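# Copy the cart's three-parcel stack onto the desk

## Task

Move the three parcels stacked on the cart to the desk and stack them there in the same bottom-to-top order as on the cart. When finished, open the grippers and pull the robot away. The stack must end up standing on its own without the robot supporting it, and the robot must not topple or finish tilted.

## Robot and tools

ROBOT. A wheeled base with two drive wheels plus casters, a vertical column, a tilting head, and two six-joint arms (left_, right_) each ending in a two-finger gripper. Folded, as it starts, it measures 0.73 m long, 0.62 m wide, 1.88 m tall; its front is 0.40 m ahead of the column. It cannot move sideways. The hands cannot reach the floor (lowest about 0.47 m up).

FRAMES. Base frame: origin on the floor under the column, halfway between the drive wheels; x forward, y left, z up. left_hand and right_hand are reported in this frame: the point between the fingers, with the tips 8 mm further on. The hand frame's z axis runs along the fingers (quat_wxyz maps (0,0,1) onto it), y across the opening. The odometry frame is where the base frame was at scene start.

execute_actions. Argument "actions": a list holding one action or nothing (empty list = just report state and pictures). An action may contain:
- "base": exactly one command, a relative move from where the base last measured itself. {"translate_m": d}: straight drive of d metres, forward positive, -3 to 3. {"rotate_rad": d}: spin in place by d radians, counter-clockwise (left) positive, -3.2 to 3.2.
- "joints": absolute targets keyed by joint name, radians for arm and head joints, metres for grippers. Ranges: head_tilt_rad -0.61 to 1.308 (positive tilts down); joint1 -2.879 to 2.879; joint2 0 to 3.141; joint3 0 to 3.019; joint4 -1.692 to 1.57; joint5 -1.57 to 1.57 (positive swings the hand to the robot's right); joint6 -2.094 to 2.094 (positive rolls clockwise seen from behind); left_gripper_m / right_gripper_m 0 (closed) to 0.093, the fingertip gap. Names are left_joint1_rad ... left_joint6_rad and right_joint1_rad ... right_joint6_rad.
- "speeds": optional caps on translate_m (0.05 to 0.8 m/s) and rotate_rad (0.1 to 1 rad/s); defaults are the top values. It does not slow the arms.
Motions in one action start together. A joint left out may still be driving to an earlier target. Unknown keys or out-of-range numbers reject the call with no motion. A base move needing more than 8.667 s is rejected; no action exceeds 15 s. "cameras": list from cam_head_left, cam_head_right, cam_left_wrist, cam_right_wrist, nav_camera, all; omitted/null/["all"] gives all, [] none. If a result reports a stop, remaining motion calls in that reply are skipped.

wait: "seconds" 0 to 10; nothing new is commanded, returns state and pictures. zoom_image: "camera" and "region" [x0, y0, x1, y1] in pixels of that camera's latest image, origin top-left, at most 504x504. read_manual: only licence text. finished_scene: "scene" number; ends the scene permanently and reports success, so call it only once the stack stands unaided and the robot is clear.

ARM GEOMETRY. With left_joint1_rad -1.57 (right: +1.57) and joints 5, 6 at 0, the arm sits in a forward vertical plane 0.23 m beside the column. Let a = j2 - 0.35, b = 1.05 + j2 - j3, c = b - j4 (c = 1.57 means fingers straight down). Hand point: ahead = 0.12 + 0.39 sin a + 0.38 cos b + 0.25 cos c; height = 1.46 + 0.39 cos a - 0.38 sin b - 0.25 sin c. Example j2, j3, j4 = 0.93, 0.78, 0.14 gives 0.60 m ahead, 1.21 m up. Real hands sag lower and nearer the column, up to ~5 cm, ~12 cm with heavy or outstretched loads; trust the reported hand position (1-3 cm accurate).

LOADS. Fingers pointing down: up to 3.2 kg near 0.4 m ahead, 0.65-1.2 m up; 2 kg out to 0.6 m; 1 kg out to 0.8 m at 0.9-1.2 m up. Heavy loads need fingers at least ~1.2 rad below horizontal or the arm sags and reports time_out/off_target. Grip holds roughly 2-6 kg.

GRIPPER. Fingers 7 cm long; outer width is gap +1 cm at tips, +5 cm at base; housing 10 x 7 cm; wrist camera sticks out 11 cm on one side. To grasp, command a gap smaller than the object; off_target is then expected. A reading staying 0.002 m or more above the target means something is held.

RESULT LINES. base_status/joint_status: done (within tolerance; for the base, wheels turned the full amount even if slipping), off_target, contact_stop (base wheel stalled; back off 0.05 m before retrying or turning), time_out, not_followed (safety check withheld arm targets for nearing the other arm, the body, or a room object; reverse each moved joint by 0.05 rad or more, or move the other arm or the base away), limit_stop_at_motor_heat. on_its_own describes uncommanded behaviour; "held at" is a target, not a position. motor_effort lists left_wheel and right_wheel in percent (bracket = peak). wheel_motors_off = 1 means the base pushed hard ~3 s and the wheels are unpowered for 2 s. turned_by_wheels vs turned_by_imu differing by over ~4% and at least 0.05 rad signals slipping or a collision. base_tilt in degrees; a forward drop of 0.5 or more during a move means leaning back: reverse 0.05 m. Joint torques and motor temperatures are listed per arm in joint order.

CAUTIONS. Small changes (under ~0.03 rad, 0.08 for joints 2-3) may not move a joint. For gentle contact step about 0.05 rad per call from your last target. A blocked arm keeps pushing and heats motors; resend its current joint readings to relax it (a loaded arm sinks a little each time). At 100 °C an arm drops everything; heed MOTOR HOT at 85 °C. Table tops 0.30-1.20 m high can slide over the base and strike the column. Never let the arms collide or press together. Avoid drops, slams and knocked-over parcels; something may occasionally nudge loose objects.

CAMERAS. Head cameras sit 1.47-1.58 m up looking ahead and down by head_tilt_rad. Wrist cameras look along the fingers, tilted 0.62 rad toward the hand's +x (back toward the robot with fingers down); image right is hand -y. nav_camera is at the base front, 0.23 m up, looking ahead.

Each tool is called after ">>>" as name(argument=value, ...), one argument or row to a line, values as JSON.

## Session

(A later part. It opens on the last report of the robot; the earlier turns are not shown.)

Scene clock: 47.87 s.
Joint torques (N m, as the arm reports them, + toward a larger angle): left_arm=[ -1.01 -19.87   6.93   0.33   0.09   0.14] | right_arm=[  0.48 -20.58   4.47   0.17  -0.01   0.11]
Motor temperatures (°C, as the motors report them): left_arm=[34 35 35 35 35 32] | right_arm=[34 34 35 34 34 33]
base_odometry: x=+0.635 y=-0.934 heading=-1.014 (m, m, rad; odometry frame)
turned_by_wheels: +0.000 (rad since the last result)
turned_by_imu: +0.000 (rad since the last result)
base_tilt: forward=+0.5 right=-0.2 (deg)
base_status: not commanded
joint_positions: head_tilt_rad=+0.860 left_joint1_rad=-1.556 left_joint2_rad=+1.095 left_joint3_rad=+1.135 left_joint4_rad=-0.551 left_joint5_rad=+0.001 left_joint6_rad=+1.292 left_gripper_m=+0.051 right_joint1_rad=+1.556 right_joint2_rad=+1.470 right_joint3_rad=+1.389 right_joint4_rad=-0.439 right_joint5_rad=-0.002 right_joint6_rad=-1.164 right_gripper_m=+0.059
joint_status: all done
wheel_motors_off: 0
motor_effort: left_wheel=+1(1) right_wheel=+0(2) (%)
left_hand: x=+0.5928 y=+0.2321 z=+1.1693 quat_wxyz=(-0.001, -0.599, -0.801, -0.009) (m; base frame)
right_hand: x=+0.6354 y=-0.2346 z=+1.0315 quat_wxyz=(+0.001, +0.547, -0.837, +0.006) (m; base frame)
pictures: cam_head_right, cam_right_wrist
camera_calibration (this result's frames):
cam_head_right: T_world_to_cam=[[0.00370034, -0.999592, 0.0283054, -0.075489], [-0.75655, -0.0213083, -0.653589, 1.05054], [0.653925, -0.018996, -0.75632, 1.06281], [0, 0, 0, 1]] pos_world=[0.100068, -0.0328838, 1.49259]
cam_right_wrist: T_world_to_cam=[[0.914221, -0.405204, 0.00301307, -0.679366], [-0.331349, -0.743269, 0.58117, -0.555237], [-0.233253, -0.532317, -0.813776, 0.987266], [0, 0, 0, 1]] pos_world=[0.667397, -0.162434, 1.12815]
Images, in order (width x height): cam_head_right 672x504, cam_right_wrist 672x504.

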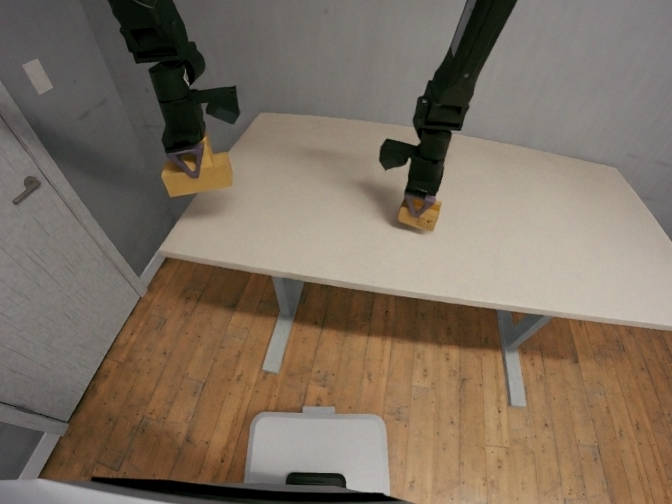

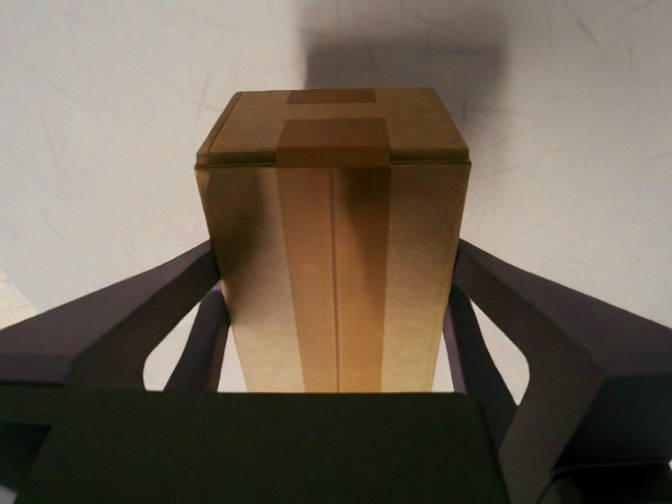

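>>> execute_actions(
  actions=[
    {"joints":{"right_joint2_rad":1.54,"right_joint3_rad":1.45,"right_joint4_rad":-0.42}},
  ],
  cameras=["cam_right_wrist"],
)

>>> execute_actions(
  actions=[
    {"joints":{"right_joint2_rad":1.6,"right_joint3_rad":1.49,"right_joint4_rad":-0.41}},
  ],
  cameras=["cam_head_right","cam_right_wrist"],
)

Scene clock: 48.93 s.
Joint torques (N m, as the arm reports them, + toward a larger angle): left_arm=[ -1.09 -19.93   6.97   0.31   0.09   0.14] | right_arm=[  0.46 -19.87   4.29   0.38  -0.01   0.12]
Motor temperatures (°C, as the motors report them): left_arm=[34 35 35 35 35 32] | right_arm=[34 34 36 34 34 33]
base_odometry: x=+0.635 y=-0.934 heading=-1.014 (m, m, rad; odometry frame)
turned_by_wheels: +0.000 (rad since the last result)
turned_by_imu: +0.000 (rad since the last result)
base_tilt: forward=+0.5 right=-0.2 (deg)
base_status: not commanded
joint_positions: head_tilt_rad=+0.860 left_joint1_rad=-1.556 left_joint2_rad=+1.095 left_joint3_rad=+1.135 left_joint4_rad=-0.551 left_joint5_rad=+0.001 left_joint6_rad=+1.292 left_gripper_m=+0.051 right_joint1_rad=+1.556 right_joint2_rad=+1.538 right_joint3_rad=+1.441 right_joint4_rad=-0.423 right_joint5_rad=-0.002 right_joint6_rad=-1.164 right_gripper_m=+0.059
joint_status: all done
wheel_motors_off: 0
motor_effort: left_wheel=-3(1) right_wheel=+2(0) (%)
left_hand: x=+0.5928 y=+0.2321 z=+1.1693 quat_wxyz=(-0.001, -0.599, -0.801, -0.009) (m; base frame)
right_hand: x=+0.6405 y=-0.2350 z=+1.0052 quat_wxyz=(+0.001, +0.547, -0.837, +0.006) (m; base frame)
pictures: cam_right_wrist
camera_calibration (this result's frames):
cam_right_wrist: T_world_to_cam=[[0.914222, -0.405199, 0.00336292, -0.684449], [-0.331567, -0.743269, 0.581046, -0.538271], [-0.23294, -0.53232, -0.813864, 0.966738], [0, 0, 0, 1]] pos_world=[0.672458, -0.162804, 1.10186]
Images, in order (width x height): cam_right_wrist 672x504.

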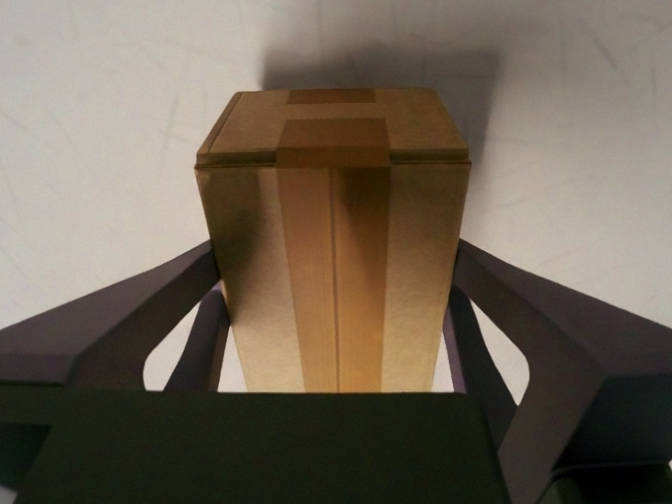

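Scene clock: 49.50 s.
Joint torques (N m, as the arm reports them, + toward a larger angle): left_arm=[ -0.96 -19.69   6.88   0.34   0.09   0.14] | right_arm=[  0.44 -18.13   4.54   0.59   0.     0.11]
Motor temperatures (°C, as the motors report them): left_arm=[34 35 35 35 35 32] | right_arm=[34 34 36 34 34 33]
base_odometry: x=+0.635 y=-0.934 heading=-1.014 (m, m, rad; odometry frame)
turned_by_wheels: +0.000 (rad since the last result)
turned_by_imu: +0.000 (rad since the last result)
base_tilt: forward=+0.5 right=-0.3 (deg)
base_status: not commanded
joint_positions: head_tilt_rad=+0.860 left_joint1_rad=-1.556 left_joint2_rad=+1.095 left_joint3_rad=+1.135 left_joint4_rad=-0.551 left_joint5_rad=+0.001 left_joint6_rad=+1.292 left_gripper_m=+0.051 right_joint1_rad=+1.556 right_joint2_rad=+1.573 right_joint3_rad=+1.478 right_joint4_rad=-0.417 right_joint5_rad=-0.002 right_joint6_rad=-1.164 right_gripper_m=+0.059
joint_status: all done
wheel_motors_off: 0
motor_effort: left_wheel=+2(1) right_wheel=+0(1) (%)
left_hand: x=+0.5928 y=+0.2321 z=+1.1693 quat_wxyz=(-0.001, -0.599, -0.801, -0.009) (m; base frame)
right_hand: x=+0.6478 y=-0.2352 z=+0.9926 quat_wxyz=(-0.002, +0.547, -0.837, +0.008) (m; base frame)
pictures: cam_head_right, cam_right_wrist
camera_calibration (this result's frames):
cam_head_right: T_world_to_cam=[[0.00370033, -0.999592, 0.0283054, -0.075489], [-0.75655, -0.0213083, -0.653589, 1.05054], [0.653925, -0.018996, -0.75632, 1.06281], [0, 0, 0, 1]] pos_world=[0.100068, -0.0328838, 1.49259]
cam_right_wrist: T_world_to_cam=[[0.914209, -0.405111, 0.0103598, -0.698066], [-0.335919, -0.743269, 0.578541, -0.523361], [-0.226673, -0.532388, -0.815587, 0.955662], [0, 0, 0, 1]] pos_world=[0.678995, -0.163009, 1.08944]
Images, in order (width x height): cam_head_right 672x504, cam_right_wrist 672x504.

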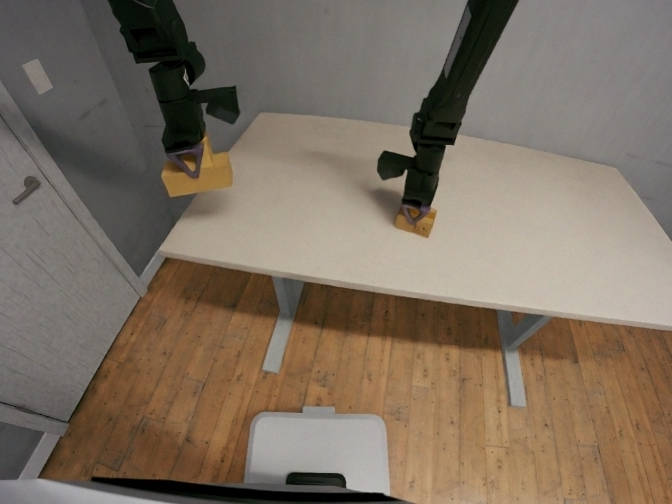

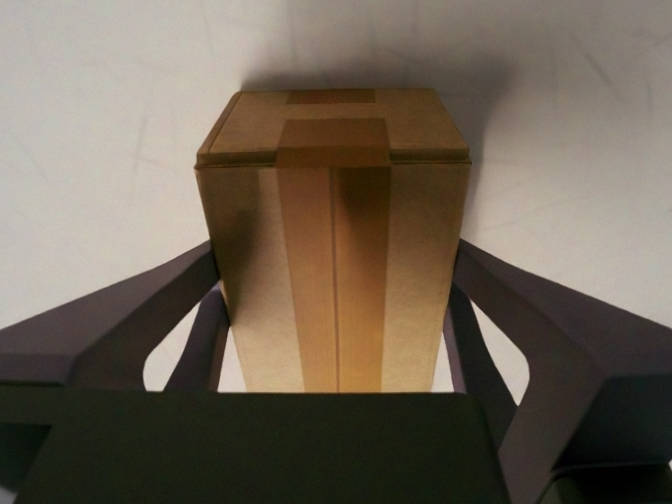

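>>> execute_actions(
  actions=[
    {"joints":{"right_joint2_rad":1.63,"right_joint3_rad":1.51}},
  ],
  cameras=["cam_right_wrist"],
)

>>> execute_actions(
  actions=[
    {"joints":{"right_gripper_m":0.093}},
  ],
  cameras=[],
)

>>> execute_actions(
  actions=[
    {"joints":{"right_joint2_rad":1.2,"right_joint3_rad":1.25,"right_joint4_rad":-0.5}},
  ],
  cameras=[],
)

>>> execute_actions(
  actions=[
    {"base":{"rotate_rad":-0.75},"joints":{"left_joint2_rad":1.35,"left_joint3_rad":1.42,"left_joint4_rad":-0.57}},
  ],
  cameras=["cam_head_right","cam_head_left","cam_left_wrist"],
)

Scene clock: 50.53 s.
Joint torques (N m, as the arm reports them, + toward a larger angle): left_arm=[ -0.92 -19.89   6.96   0.32   0.09   0.15] | right_arm=[  0.45 -15.72   5.75   0.85   0.     0.11]
Motor temperatures (°C, as the motors report them): left_arm=[34 35 35 35 35 32] | right_arm=[34 34 36 34 34 33]
base_odometry: x=+0.635 y=-0.934 heading=-1.014 (m, m, rad; odometry frame)
turned_by_wheels: +0.000 (rad since the last result)
turned_by_imu: +0.000 (rad since the last result)
base_tilt: forward=+0.6 right=-0.2 (deg)
base_status: not commanded
joint_positions: head_tilt_rad=+0.860 left_joint1_rad=-1.556 left_joint2_rad=+1.095 left_joint3_rad=+1.135 left_joint4_rad=-0.551 left_joint5_rad=+0.001 left_joint6_rad=+1.292 left_gripper_m=+0.051 right_joint1_rad=+1.556 right_joint2_rad=+1.575 right_joint3_rad=+1.483 right_joint4_rad=-0.422 right_joint5_rad=-0.002 right_joint6_rad=-1.164 right_gripper_m=+0.059
joint_status: all done
wheel_motors_off: 0
motor_effort: left_wheel=-2(1) right_wheel=+0(0) (%)
left_hand: x=+0.5928 y=+0.2321 z=+1.1693 quat_wxyz=(-0.001, -0.599, -0.801, -0.009) (m; base frame)
right_hand: x=+0.6481 y=-0.2352 z=+0.9925 quat_wxyz=(-0.001, +0.547, -0.837, +0.007) (m; base frame)
pictures: cam_right_wrist
camera_calibration (this result's frames):
cam_right_wrist: T_world_to_cam=[[0.914221, -0.405146, 0.00756108, -0.695647], [-0.33418, -0.743269, 0.579547, -0.525286], [-0.229181, -0.532361, -0.814904, 0.956588], [0, 0, 0, 1]] pos_world=[0.679667, -0.163017, 1.08921]
Images, in order (width x height): cam_right_wrist 672x504.

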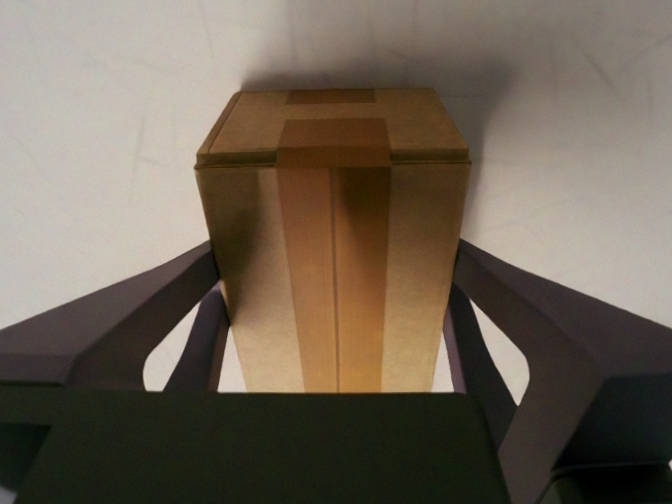

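Scene clock: 51.33 s.
Joint torques (N m, as the arm reports them, + toward a larger angle): left_arm=[ -1.04 -19.79   6.95   0.33   0.08   0.14] | right_arm=[  0.38 -19.17   4.38   0.51  -0.01   0.11]
Motor temperatures (°C, as the motors report them): left_arm=[34 35 35 35 35 32] | right_arm=[34 34 36 34 34 33]
base_odometry: x=+0.635 y=-0.934 heading=-1.014 (m, m, rad; odometry frame)
turned_by_wheels: +0.000 (rad since the last result)
turned_by_imu: +0.000 (rad since the last result)
base_tilt: forward=+0.6 right=-0.2 (deg)
base_status: not commanded
joint_positions: head_tilt_rad=+0.860 left_joint1_rad=-1.556 left_joint2_rad=+1.095 left_joint3_rad=+1.135 left_joint4_rad=-0.551 left_joint5_rad=+0.001 left_joint6_rad=+1.292 left_gripper_m=+0.051 right_joint1_rad=+1.556 right_joint2_rad=+1.620 right_joint3_rad=+1.495 right_joint4_rad=-0.417 right_joint5_rad=-0.002 right_joint6_rad=-1.164 right_gripper_m=+0.093
joint_status: all done
wheel_motors_off: 0
motor_effort: left_wheel=-1(4) right_wheel=-1(2) (%)
left_hand: x=+0.5928 y=+0.2321 z=+1.1693 quat_wxyz=(-0.001, -0.599, -0.801, -0.009) (m; base frame)
right_hand: x=+0.6359 y=-0.2354 z=+0.9712 quat_wxyz=(+0.010, +0.547, -0.837, +0.000) (m; base frame)
pictures: none
No camera images: the call's "cameras" was empty. Leave "cameras" out to get every camera's image.

Scene clock: 52.70 s.
Joint torques (N m, as the arm reports them, + toward a larger angle): left_arm=[ -0.93 -19.86   6.97   0.3    0.08   0.14] | right_arm=[  0.47 -17.58   4.88   0.46  -0.01   0.12]
Motor temperatures (°C, as the motors report them): left_arm=[34 35 35 35 35 32] | right_arm=[34 34 36 34 34 33]
base_odometry: x=+0.635 y=-0.934 heading=-1.014 (m, m, rad; odometry frame)
turned_by_wheels: +0.000 (rad since the last result)
turned_by_imu: +0.000 (rad since the last result)
base_tilt: forward=+0.6 right=-0.2 (deg)
base_status: not commanded
joint_positions: head_tilt_rad=+0.860 left_joint1_rad=-1.556 left_joint2_rad=+1.095 left_joint3_rad=+1.135 left_joint4_rad=-0.551 left_joint5_rad=+0.001 left_joint6_rad=+1.292 left_gripper_m=+0.051 right_joint1_rad=+1.556 right_joint2_rad=+1.187 right_joint3_rad=+1.249 right_joint4_rad=-0.501 right_joint5_rad=-0.002 right_joint6_rad=-1.164 right_gripper_m=+0.093
joint_status: all done
wheel_motors_off: 0
motor_effort: left_wheel=-2(1) right_wheel=+0(1) (%)
left_hand: x=+0.5928 y=+0.2321 z=+1.1693 quat_wxyz=(-0.001, -0.599, -0.801, -0.009) (m; base frame)
right_hand: x=+0.6424 y=-0.2332 z=+1.1497 quat_wxyz=(-0.032, +0.547, -0.836, +0.028) (m; base frame)
pictures: none
No camera images: the call's "cameras" was empty. Leave "cameras" out to get every camera's image.

Scene clock: 54.83 s.
Joint torques (N m, as the arm reports them, + toward a larger angle): left_arm=[ -0.86 -24.08   7.59   0.16   0.1    0.15] | right_arm=[  0.62 -17.6    4.9    0.46   0.     0.12]
Motor temperatures (°C, as the motors report them): left_arm=[34 35 35 35 35 32] | right_arm=[34 34 36 34 34 33]
base_odometry: x=+0.635 y=-0.934 heading=-1.764 (m, m, rad; odometry frame)
turned_by_wheels: -0.750 (rad since the last result)
turned_by_imu: -0.734 (rad since the last result)
base_tilt: forward=+0.5 right=-0.2 (deg)
base_status: done
joint_positions: head_tilt_rad=+0.860 left_joint1_rad=-1.557 left_joint2_rad=+1.358 left_joint3_rad=+1.399 left_joint4_rad=-0.567 left_joint5_rad=+0.001 left_joint6_rad=+1.292 left_gripper_m=+0.051 right_joint1_rad=+1.558 right_joint2_rad=+1.187 right_joint3_rad=+1.249 right_joint4_rad=-0.501 right_joint5_rad=-0.002 right_joint6_rad=-1.164 right_gripper_m=+0.093
joint_status: all done
wheel_motors_off: 0
motor_effort: left_wheel=+3(42) right_wheel=+0(49) (%)
left_hand: x=+0.6537 y=+0.2326 z=+1.0916 quat_wxyz=(+0.004, -0.599, -0.801, -0.004) (m; base frame)
right_hand: x=+0.6424 y=-0.2319 z=+1.1496 quat_wxyz=(-0.033, +0.547, -0.836, +0.027) (m; base frame)
pictures: cam_head_left, cam_head_right, cam_left_wrist
camera_calibration (this result's frames):
cam_head_left: T_world_to_cam=[[-0.00718657, -0.999818, 0.0176754, 0.0315457], [-0.751022, -0.00627399, -0.660248, 1.06004], [0.660238, -0.0180195, -0.75084, 1.04966], [0, 0, 0, 1]] pos_world=[0.103314, 0.057105, 1.48746]
cam_head_right: T_world_to_cam=[[0.00370034, -0.999592, 0.0283054, -0.075489], [-0.75655, -0.0213083, -0.653589, 1.05054], [0.653925, -0.018996, -0.756321, 1.06281], [0, 0, 0, 1]] pos_world=[0.100068, -0.0328838, 1.49259]
cam_left_wrist: T_world_to_cam=[[-0.962666, -0.27063, -0.0058525, 0.700862], [-0.220846, 0.772707, 0.595106, -0.68364], [-0.156531, 0.57418, -0.803626, 0.968187], [0, 0, 0, 1]] pos_world=[0.675269, 0.162014, 1.189]
Images, in order (width x height): cam_head_left 672x504, cam_head_right 672x504, cam_left_wrist 672x504.

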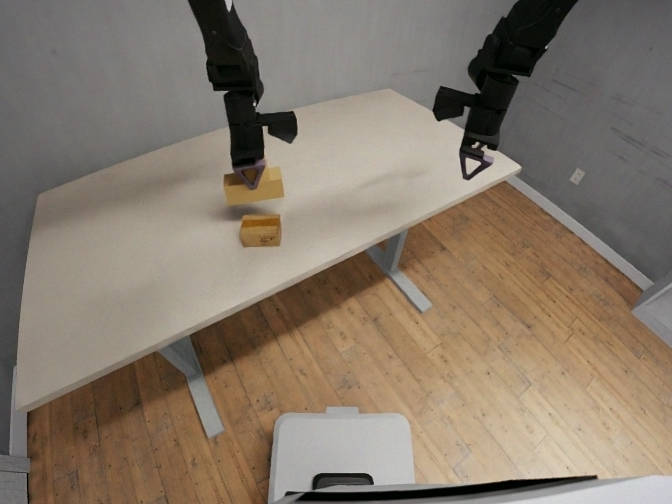

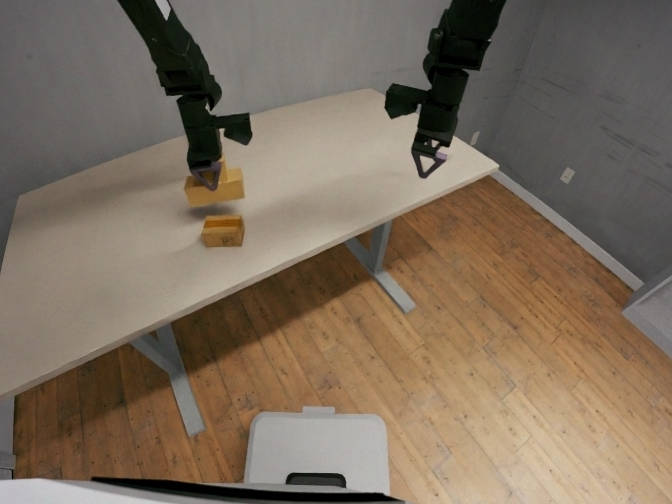

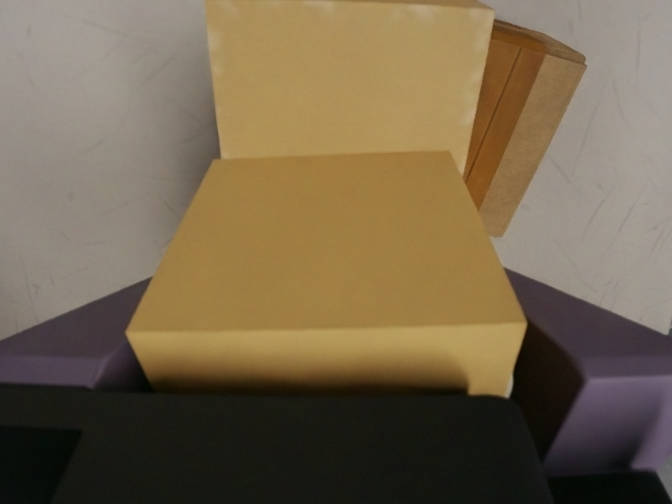

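>>> execute_actions(
  actions=[
    {"base":{"translate_m":-0.055},"joints":{"left_joint2_rad":1.41,"left_joint3_rad":1.45,"left_joint4_rad":-0.54,"left_joint6_rad":1.46}},
  ],
  cameras=["cam_head_left","cam_left_wrist"],
)

>>> zoom_image(
  camera="cam_head_left",
  region=[190,140,330,260],
)

Scene clock: 56.63 s.
Joint torques (N m, as the arm reports them, + toward a larger angle): left_arm=[ -0.7  -22.67   6.81   0.4    0.1    0.16] | right_arm=[  0.35 -17.74   5.26   0.41  -0.02   0.12]
Motor temperatures (°C, as the motors report them): left_arm=[34 35 35 35 35 32] | right_arm=[34 34 36 34 34 33]
base_odometry: x=+0.646 y=-0.880 heading=-1.765 (m, m, rad; odometry frame)
turned_by_wheels: -0.001 (rad since the last result)
turned_by_imu: +0.000 (rad since the last result)
base_tilt: forward=+0.5 right=-0.2 (deg)
base_status: done
joint_positions: head_tilt_rad=+0.860 left_joint1_rad=-1.557 left_joint2_rad=+1.398 left_joint3_rad=+1.436 left_joint4_rad=-0.543 left_joint5_rad=+0.001 left_joint6_rad=+1.449 left_gripper_m=+0.051 right_joint1_rad=+1.558 right_joint2_rad=+1.189 right_joint3_rad=+1.243 right_joint4_rad=-0.501 right_joint5_rad=-0.002 right_joint6_rad=-1.164 right_gripper_m=+0.093
joint_status: all done
wheel_motors_off: 0
motor_effort: left_wheel=-1(54) right_wheel=+0(56) (%)
left_hand: x=+0.6660 y=+0.2331 z=+1.0781 quat_wxyz=(-0.003, -0.660, -0.751, -0.011) (m; base frame)
right_hand: x=+0.6387 y=-0.2319 z=+1.1472 quat_wxyz=(-0.029, +0.547, -0.836, +0.025) (m; base frame)
pictures: cam_head_left, cam_left_wrist
camera_calibration (this result's frames):
cam_head_left: T_world_to_cam=[[-0.00718657, -0.999818, 0.0176754, 0.0315457], [-0.751022, -0.00627399, -0.660248, 1.06004], [0.660238, -0.0180195, -0.75084, 1.04966], [0, 0, 0, 1]] pos_world=[0.103314, 0.057105, 1.48746]
cam_left_wrist: T_world_to_cam=[[-0.992915, -0.116182, -0.0249439, 0.717428], [-0.10824, 0.797651, 0.593327, -0.752144], [-0.0490375, 0.591823, -0.804575, 0.884284], [0, 0, 0, 1]] pos_world=[0.674296, 0.159962, 1.17564]
Images, in order (width x height): cam_head_left 672x504, cam_left_wrist 672x504.

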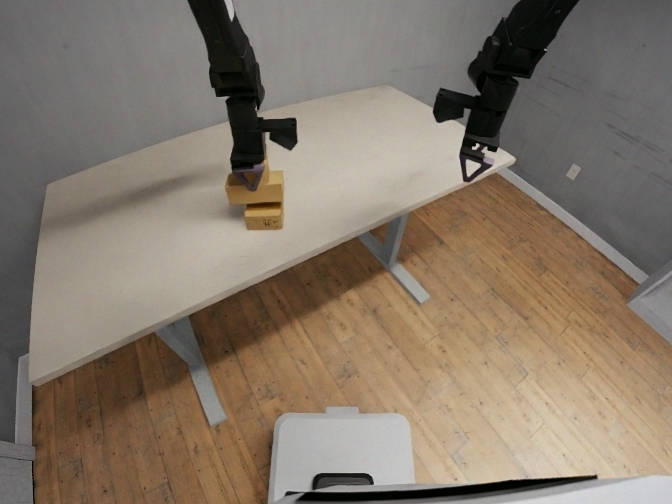

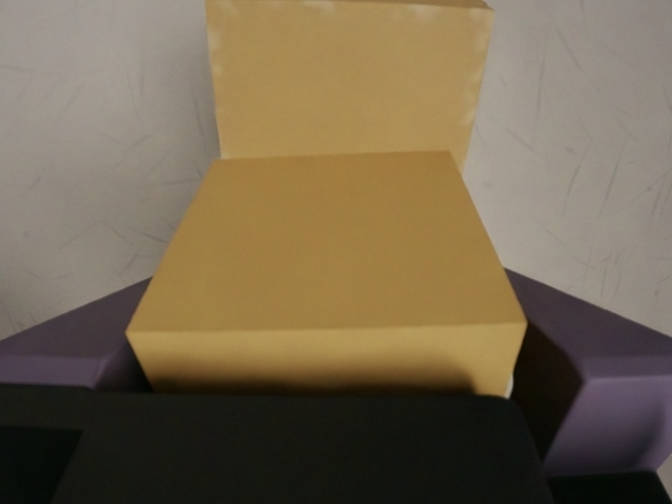

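Region (190, 140, 330, 260) of cam_head_left's 672x504 image, scaled by 3.600, with more detail than that image has; it fills the top 432 rows of this view, and the rest is white.

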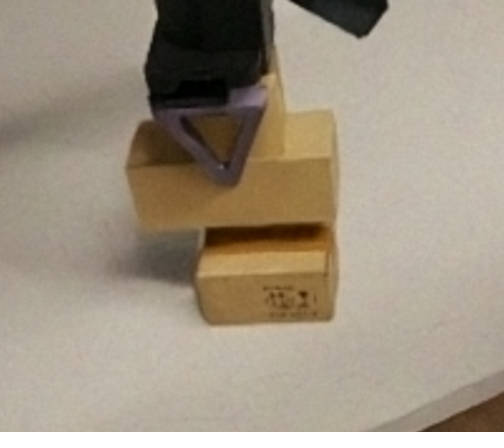

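>>> execute_actions(
  actions=[
    {"joints":{"left_joint2_rad":1.455,"left_joint1_rad":-1.58,"left_joint4_rad":-0.52}},
  ],
  cameras=["cam_head_left"],
)

>>> zoom_image(
  camera="cam_head_left",
  region=[190,140,330,260],
)

Scene clock: 57.87 s.
Joint torques (N m, as the arm reports them, + toward a larger angle): left_arm=[ -1.3  -22.27   6.18   0.45   0.15   0.16] | right_arm=[  0.46 -17.6    5.22   0.47  -0.01   0.12]
Motor temperatures (°C, as the motors report them): left_arm=[34 35 35 35 35 32] | right_arm=[34 34 36 34 34 33]
base_odometry: x=+0.646 y=-0.880 heading=-1.765 (m, m, rad; odometry frame)
turned_by_wheels: +0.000 (rad since the last result)
turned_by_imu: +0.000 (rad since the last result)
base_tilt: forward=+0.5 right=-0.3 (deg)
base_status: not commanded
joint_positions: head_tilt_rad=+0.860 left_joint1_rad=-1.579 left_joint2_rad=+1.440 left_joint3_rad=+1.439 left_joint4_rad=-0.525 left_joint5_rad=-0.001 left_joint6_rad=+1.451 left_gripper_m=+0.051 right_joint1_rad=+1.558 right_joint2_rad=+1.189 right_joint3_rad=+1.243 right_joint4_rad=-0.501 right_joint5_rad=-0.002 right_joint6_rad=-1.164 right_gripper_m=+0.093
joint_status: all done
wheel_motors_off: 0
motor_effort: left_wheel=-2(1) right_wheel=+0(1) (%)
left_hand: x=+0.6558 y=+0.2195 z=+1.0562 quat_wxyz=(-0.001, -0.665, -0.747, +0.003) (m; base frame)
right_hand: x=+0.6387 y=-0.2319 z=+1.1472 quat_wxyz=(-0.029, +0.547, -0.836, +0.025) (m; base frame)
pictures: cam_head_left
camera_calibration (this result's frames):
cam_head_left: T_world_to_cam=[[-0.00718657, -0.999818, 0.0176754, 0.0315457], [-0.751022, -0.00627399, -0.660248, 1.06004], [0.660238, -0.0180195, -0.75084, 1.04966], [0, 0, 0, 1]] pos_world=[0.103314, 0.057105, 1.48746]
Images, in order (width x height): cam_head_left 672x504.

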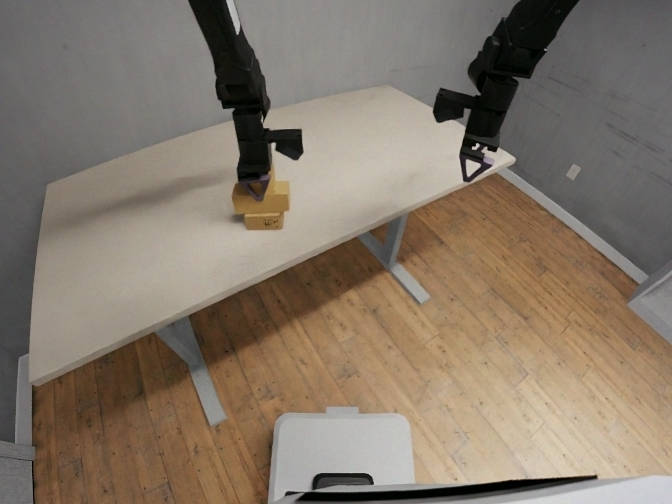

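Region (190, 140, 330, 260) of cam_head_left's 672x504 image, scaled by 3.600, with more detail than that image has; it fills the top 432 rows of this view, and the rest is white.

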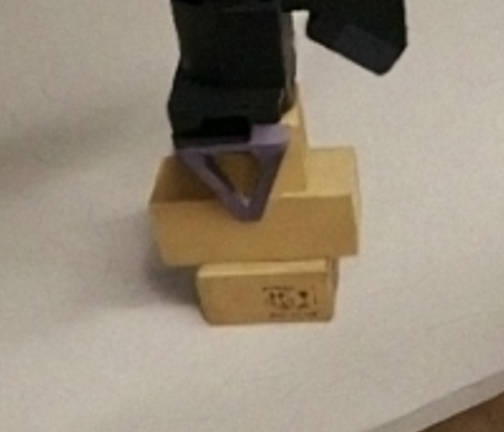

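>>> execute_actions(
  actions=[
    {"joints":{"left_gripper_m":0.093,"left_joint2_rad":1.43}},
  ],
  cameras=["cam_left_wrist"],
)

>>> execute_actions(
  actions=[
    {"joints":{"left_joint2_rad":1.36,"left_joint4_rad":-0.58}},
  ],
  cameras=["cam_left_wrist"],
)

Scene clock: 58.83 s.
Joint torques (N m, as the arm reports them, + toward a larger angle): left_arm=[ -1.25 -24.48   6.14   0.42   0.15   0.16] | right_arm=[  0.42 -17.63   5.25   0.47  -0.01   0.12]
Motor temperatures (°C, as the motors report them): left_arm=[34 35 35 35 35 32] | right_arm=[34 34 36 34 34 33]
base_odometry: x=+0.646 y=-0.880 heading=-1.765 (m, m, rad; odometry frame)
turned_by_wheels: +0.000 (rad since the last result)
turned_by_imu: +0.000 (rad since the last result)
base_tilt: forward=+0.6 right=-0.2 (deg)
base_status: not commanded
joint_positions: head_tilt_rad=+0.860 left_joint1_rad=-1.579 left_joint2_rad=+1.440 left_joint3_rad=+1.439 left_joint4_rad=-0.525 left_joint5_rad=-0.001 left_joint6_rad=+1.451 left_gripper_m=+0.093 right_joint1_rad=+1.558 right_joint2_rad=+1.189 right_joint3_rad=+1.243 right_joint4_rad=-0.501 right_joint5_rad=-0.002 right_joint6_rad=-1.164 right_gripper_m=+0.093
joint_status: all done
wheel_motors_off: 0
motor_effort: left_wheel=-4(3) right_wheel=+0(1) (%)
left_hand: x=+0.6558 y=+0.2195 z=+1.0562 quat_wxyz=(-0.001, -0.665, -0.747, +0.003) (m; base frame)
right_hand: x=+0.6387 y=-0.2319 z=+1.1472 quat_wxyz=(-0.029, +0.547, -0.836, +0.025) (m; base frame)
pictures: cam_left_wrist
camera_calibration (this result's frames):
cam_left_wrist: T_world_to_cam=[[-0.994577, -0.103976, -0.00214234, 0.679543], [-0.0858518, 0.809234, 0.581179, -0.733804], [-0.0586952, 0.578212, -0.813773, 0.893223], [0, 0, 0, 1]] pos_world=[0.665288, 0.148004, 1.15481]
Images, in order (width x height): cam_left_wrist 672x504.

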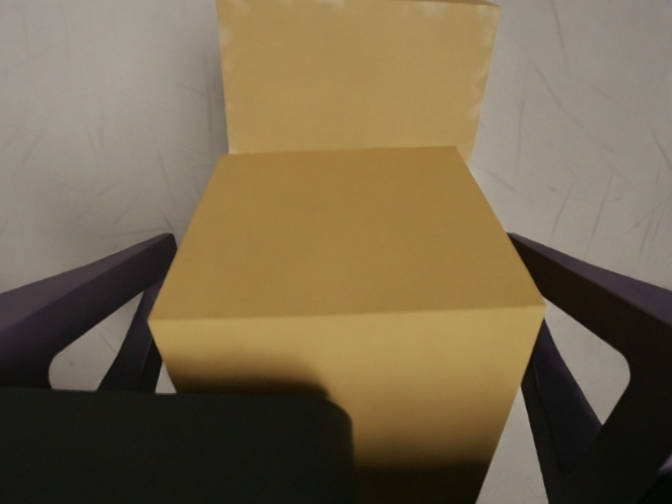

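Scene clock: 59.67 s.
Joint torques (N m, as the arm reports them, + toward a larger angle): left_arm=[ -1.3  -24.64   6.81   0.03   0.15   0.15] | right_arm=[  0.43 -17.74   5.25   0.49  -0.02   0.12]
Motor temperatures (°C, as the motors report them): left_arm=[34 35 35 35 35 32] | right_arm=[34 34 36 34 34 33]
base_odometry: x=+0.646 y=-0.880 heading=-1.765 (m, m, rad; odometry frame)
turned_by_wheels: +0.000 (rad since the last result)
turned_by_imu: +0.000 (rad since the last result)
base_tilt: forward=+0.5 right=-0.2 (deg)
base_status: not commanded
joint_positions: head_tilt_rad=+0.860 left_joint1_rad=-1.579 left_joint2_rad=+1.369 left_joint3_rad=+1.439 left_joint4_rad=-0.574 left_joint5_rad=-0.001 left_joint6_rad=+1.451 left_gripper_m=+0.093 right_joint1_rad=+1.558 right_joint2_rad=+1.189 right_joint3_rad=+1.243 right_joint4_rad=-0.501 right_joint5_rad=-0.002 right_joint6_rad=-1.164 right_gripper_m=+0.093
joint_status: all done
wheel_motors_off: 0
motor_effort: left_wheel=-2(2) right_wheel=+1(1) (%)
left_hand: x=+0.6708 y=+0.2198 z=+1.0942 quat_wxyz=(-0.009, -0.665, -0.747, -0.004) (m; base frame)
right_hand: x=+0.6387 y=-0.2319 z=+1.1472 quat_wxyz=(-0.029, +0.547, -0.836, +0.025) (m; base frame)
pictures: cam_left_wrist
camera_calibration (this result's frames):
cam_left_wrist: T_world_to_cam=[[-0.994271, -0.104132, -0.0241354, 0.718448], [-0.0988134, 0.809272, 0.579063, -0.743756], [-0.0407671, 0.578131, -0.814925, 0.914144], [0, 0, 0, 1]] pos_world=[0.678106, 0.14822, 1.19298]
Images, in order (width x height): cam_left_wrist 672x504.

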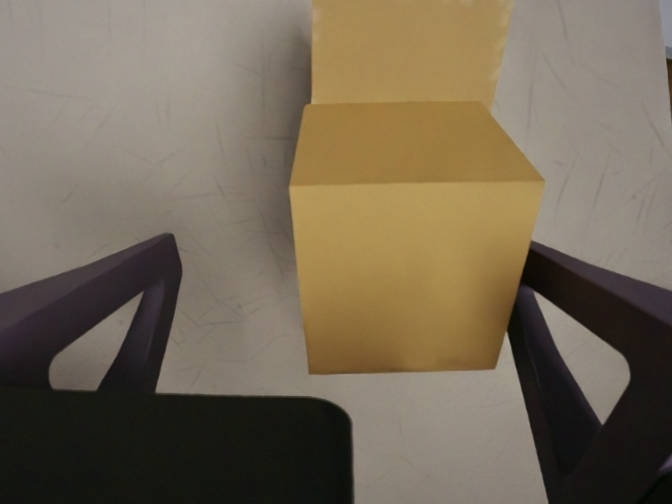

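>>> execute_actions(
  actions=[
    {"joints":{"left_joint2_rad":1.2,"left_joint4_rad":-0.85}},
  ],
  cameras=[],
)

>>> execute_actions(
  actions=[
    {"base":{"translate_m":-0.5}},
  ],
  cameras=["cam_head_left"],
)

Scene clock: 61.03 s.
Joint torques (N m, as the arm reports them, + toward a larger angle): left_arm=[ -1.34 -21.55   8.18  -0.2    0.14   0.16] | right_arm=[  0.47 -17.8    5.19   0.46  -0.01   0.12]
Motor temperatures (°C, as the motors report them): left_arm=[34 35 35 35 35 32] | right_arm=[34 34 36 34 34 33]
base_odometry: x=+0.646 y=-0.880 heading=-1.765 (m, m, rad; odometry frame)
turned_by_wheels: +0.000 (rad since the last result)
turned_by_imu: +0.000 (rad since the last result)
base_tilt: forward=+0.6 right=-0.2 (deg)
base_status: not commanded
joint_positions: head_tilt_rad=+0.860 left_joint1_rad=-1.579 left_joint2_rad=+1.181 left_joint3_rad=+1.439 left_joint4_rad=-0.840 left_joint5_rad=-0.001 left_joint6_rad=+1.451 left_gripper_m=+0.093 right_joint1_rad=+1.558 right_joint2_rad=+1.189 right_joint3_rad=+1.243 right_joint4_rad=-0.501 right_joint5_rad=-0.002 right_joint6_rad=-1.164 right_gripper_m=+0.093
joint_status: all done
wheel_motors_off: 0
motor_effort: left_wheel=-2(4) right_wheel=+0(0) (%)
left_hand: x=+0.6634 y=+0.2205 z=+1.1977 quat_wxyz=(+0.020, -0.665, -0.746, +0.022) (m; base frame)
right_hand: x=+0.6387 y=-0.2319 z=+1.1472 quat_wxyz=(-0.029, +0.547, -0.836, +0.025) (m; base frame)
pictures: none
No camera images: the call's "cameras" was empty. Leave "cameras" out to get every camera's image.

Scene clock: 63.73 s.
Joint torques (N m, as the arm reports them, + toward a larger angle): left_arm=[ -1.3  -21.84   8.23  -0.13   0.16   0.16] | right_arm=[  0.37 -17.67   5.34   0.46  -0.01   0.12]
Motor temperatures (°C, as the motors report them): left_arm=[34 35 35 35 35 32] | right_arm=[34 34 36 34 34 33]
base_odometry: x=+0.743 y=-0.389 heading=-1.765 (m, m, rad; odometry frame)
turned_by_wheels: +0.000 (rad since the last result)
turned_by_imu: +0.000 (rad since the last result)
base_tilt: forward=+0.5 right=-0.2 (deg)
base_status: done
joint_positions: head_tilt_rad=+0.860 left_joint1_rad=-1.579 left_joint2_rad=+1.181 left_joint3_rad=+1.439 left_joint4_rad=-0.843 left_joint5_rad=-0.001 left_joint6_rad=+1.451 left_gripper_m=+0.093 right_joint1_rad=+1.558 right_joint2_rad=+1.189 right_joint3_rad=+1.242 right_joint4_rad=-0.501 right_joint5_rad=-0.002 right_joint6_rad=-1.164 right_gripper_m=+0.093
joint_status: not commanded
wheel_motors_off: 0
motor_effort: left_wheel=-2(62) right_wheel=+1(47) (%)
left_hand: x=+0.6627 y=+0.2205 z=+1.1977 quat_wxyz=(+0.021, -0.665, -0.746, +0.023) (m; base frame)
right_hand: x=+0.6377 y=-0.2319 z=+1.1467 quat_wxyz=(-0.029, +0.547, -0.836, +0.024) (m; base frame)
pictures: cam_head_left
camera_calibration (this result's frames):
cam_head_left: T_world_to_cam=[[-0.00718657, -0.999818, 0.0176754, 0.0315457], [-0.751022, -0.00627399, -0.660248, 1.06004], [0.660238, -0.0180195, -0.75084, 1.04966], [0, 0, 0, 1]] pos_world=[0.103314, 0.057105, 1.48746]
Images, in order (width x height): cam_head_left 672x504.

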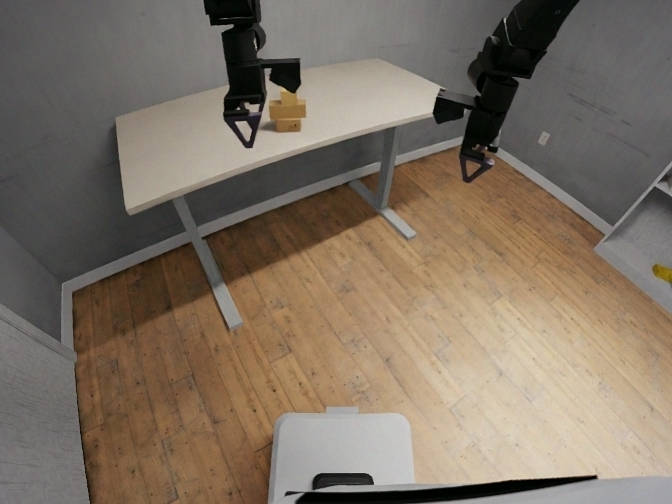

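>>> finished_scene(
  scene=1,
)

The scene is finished: the task was done.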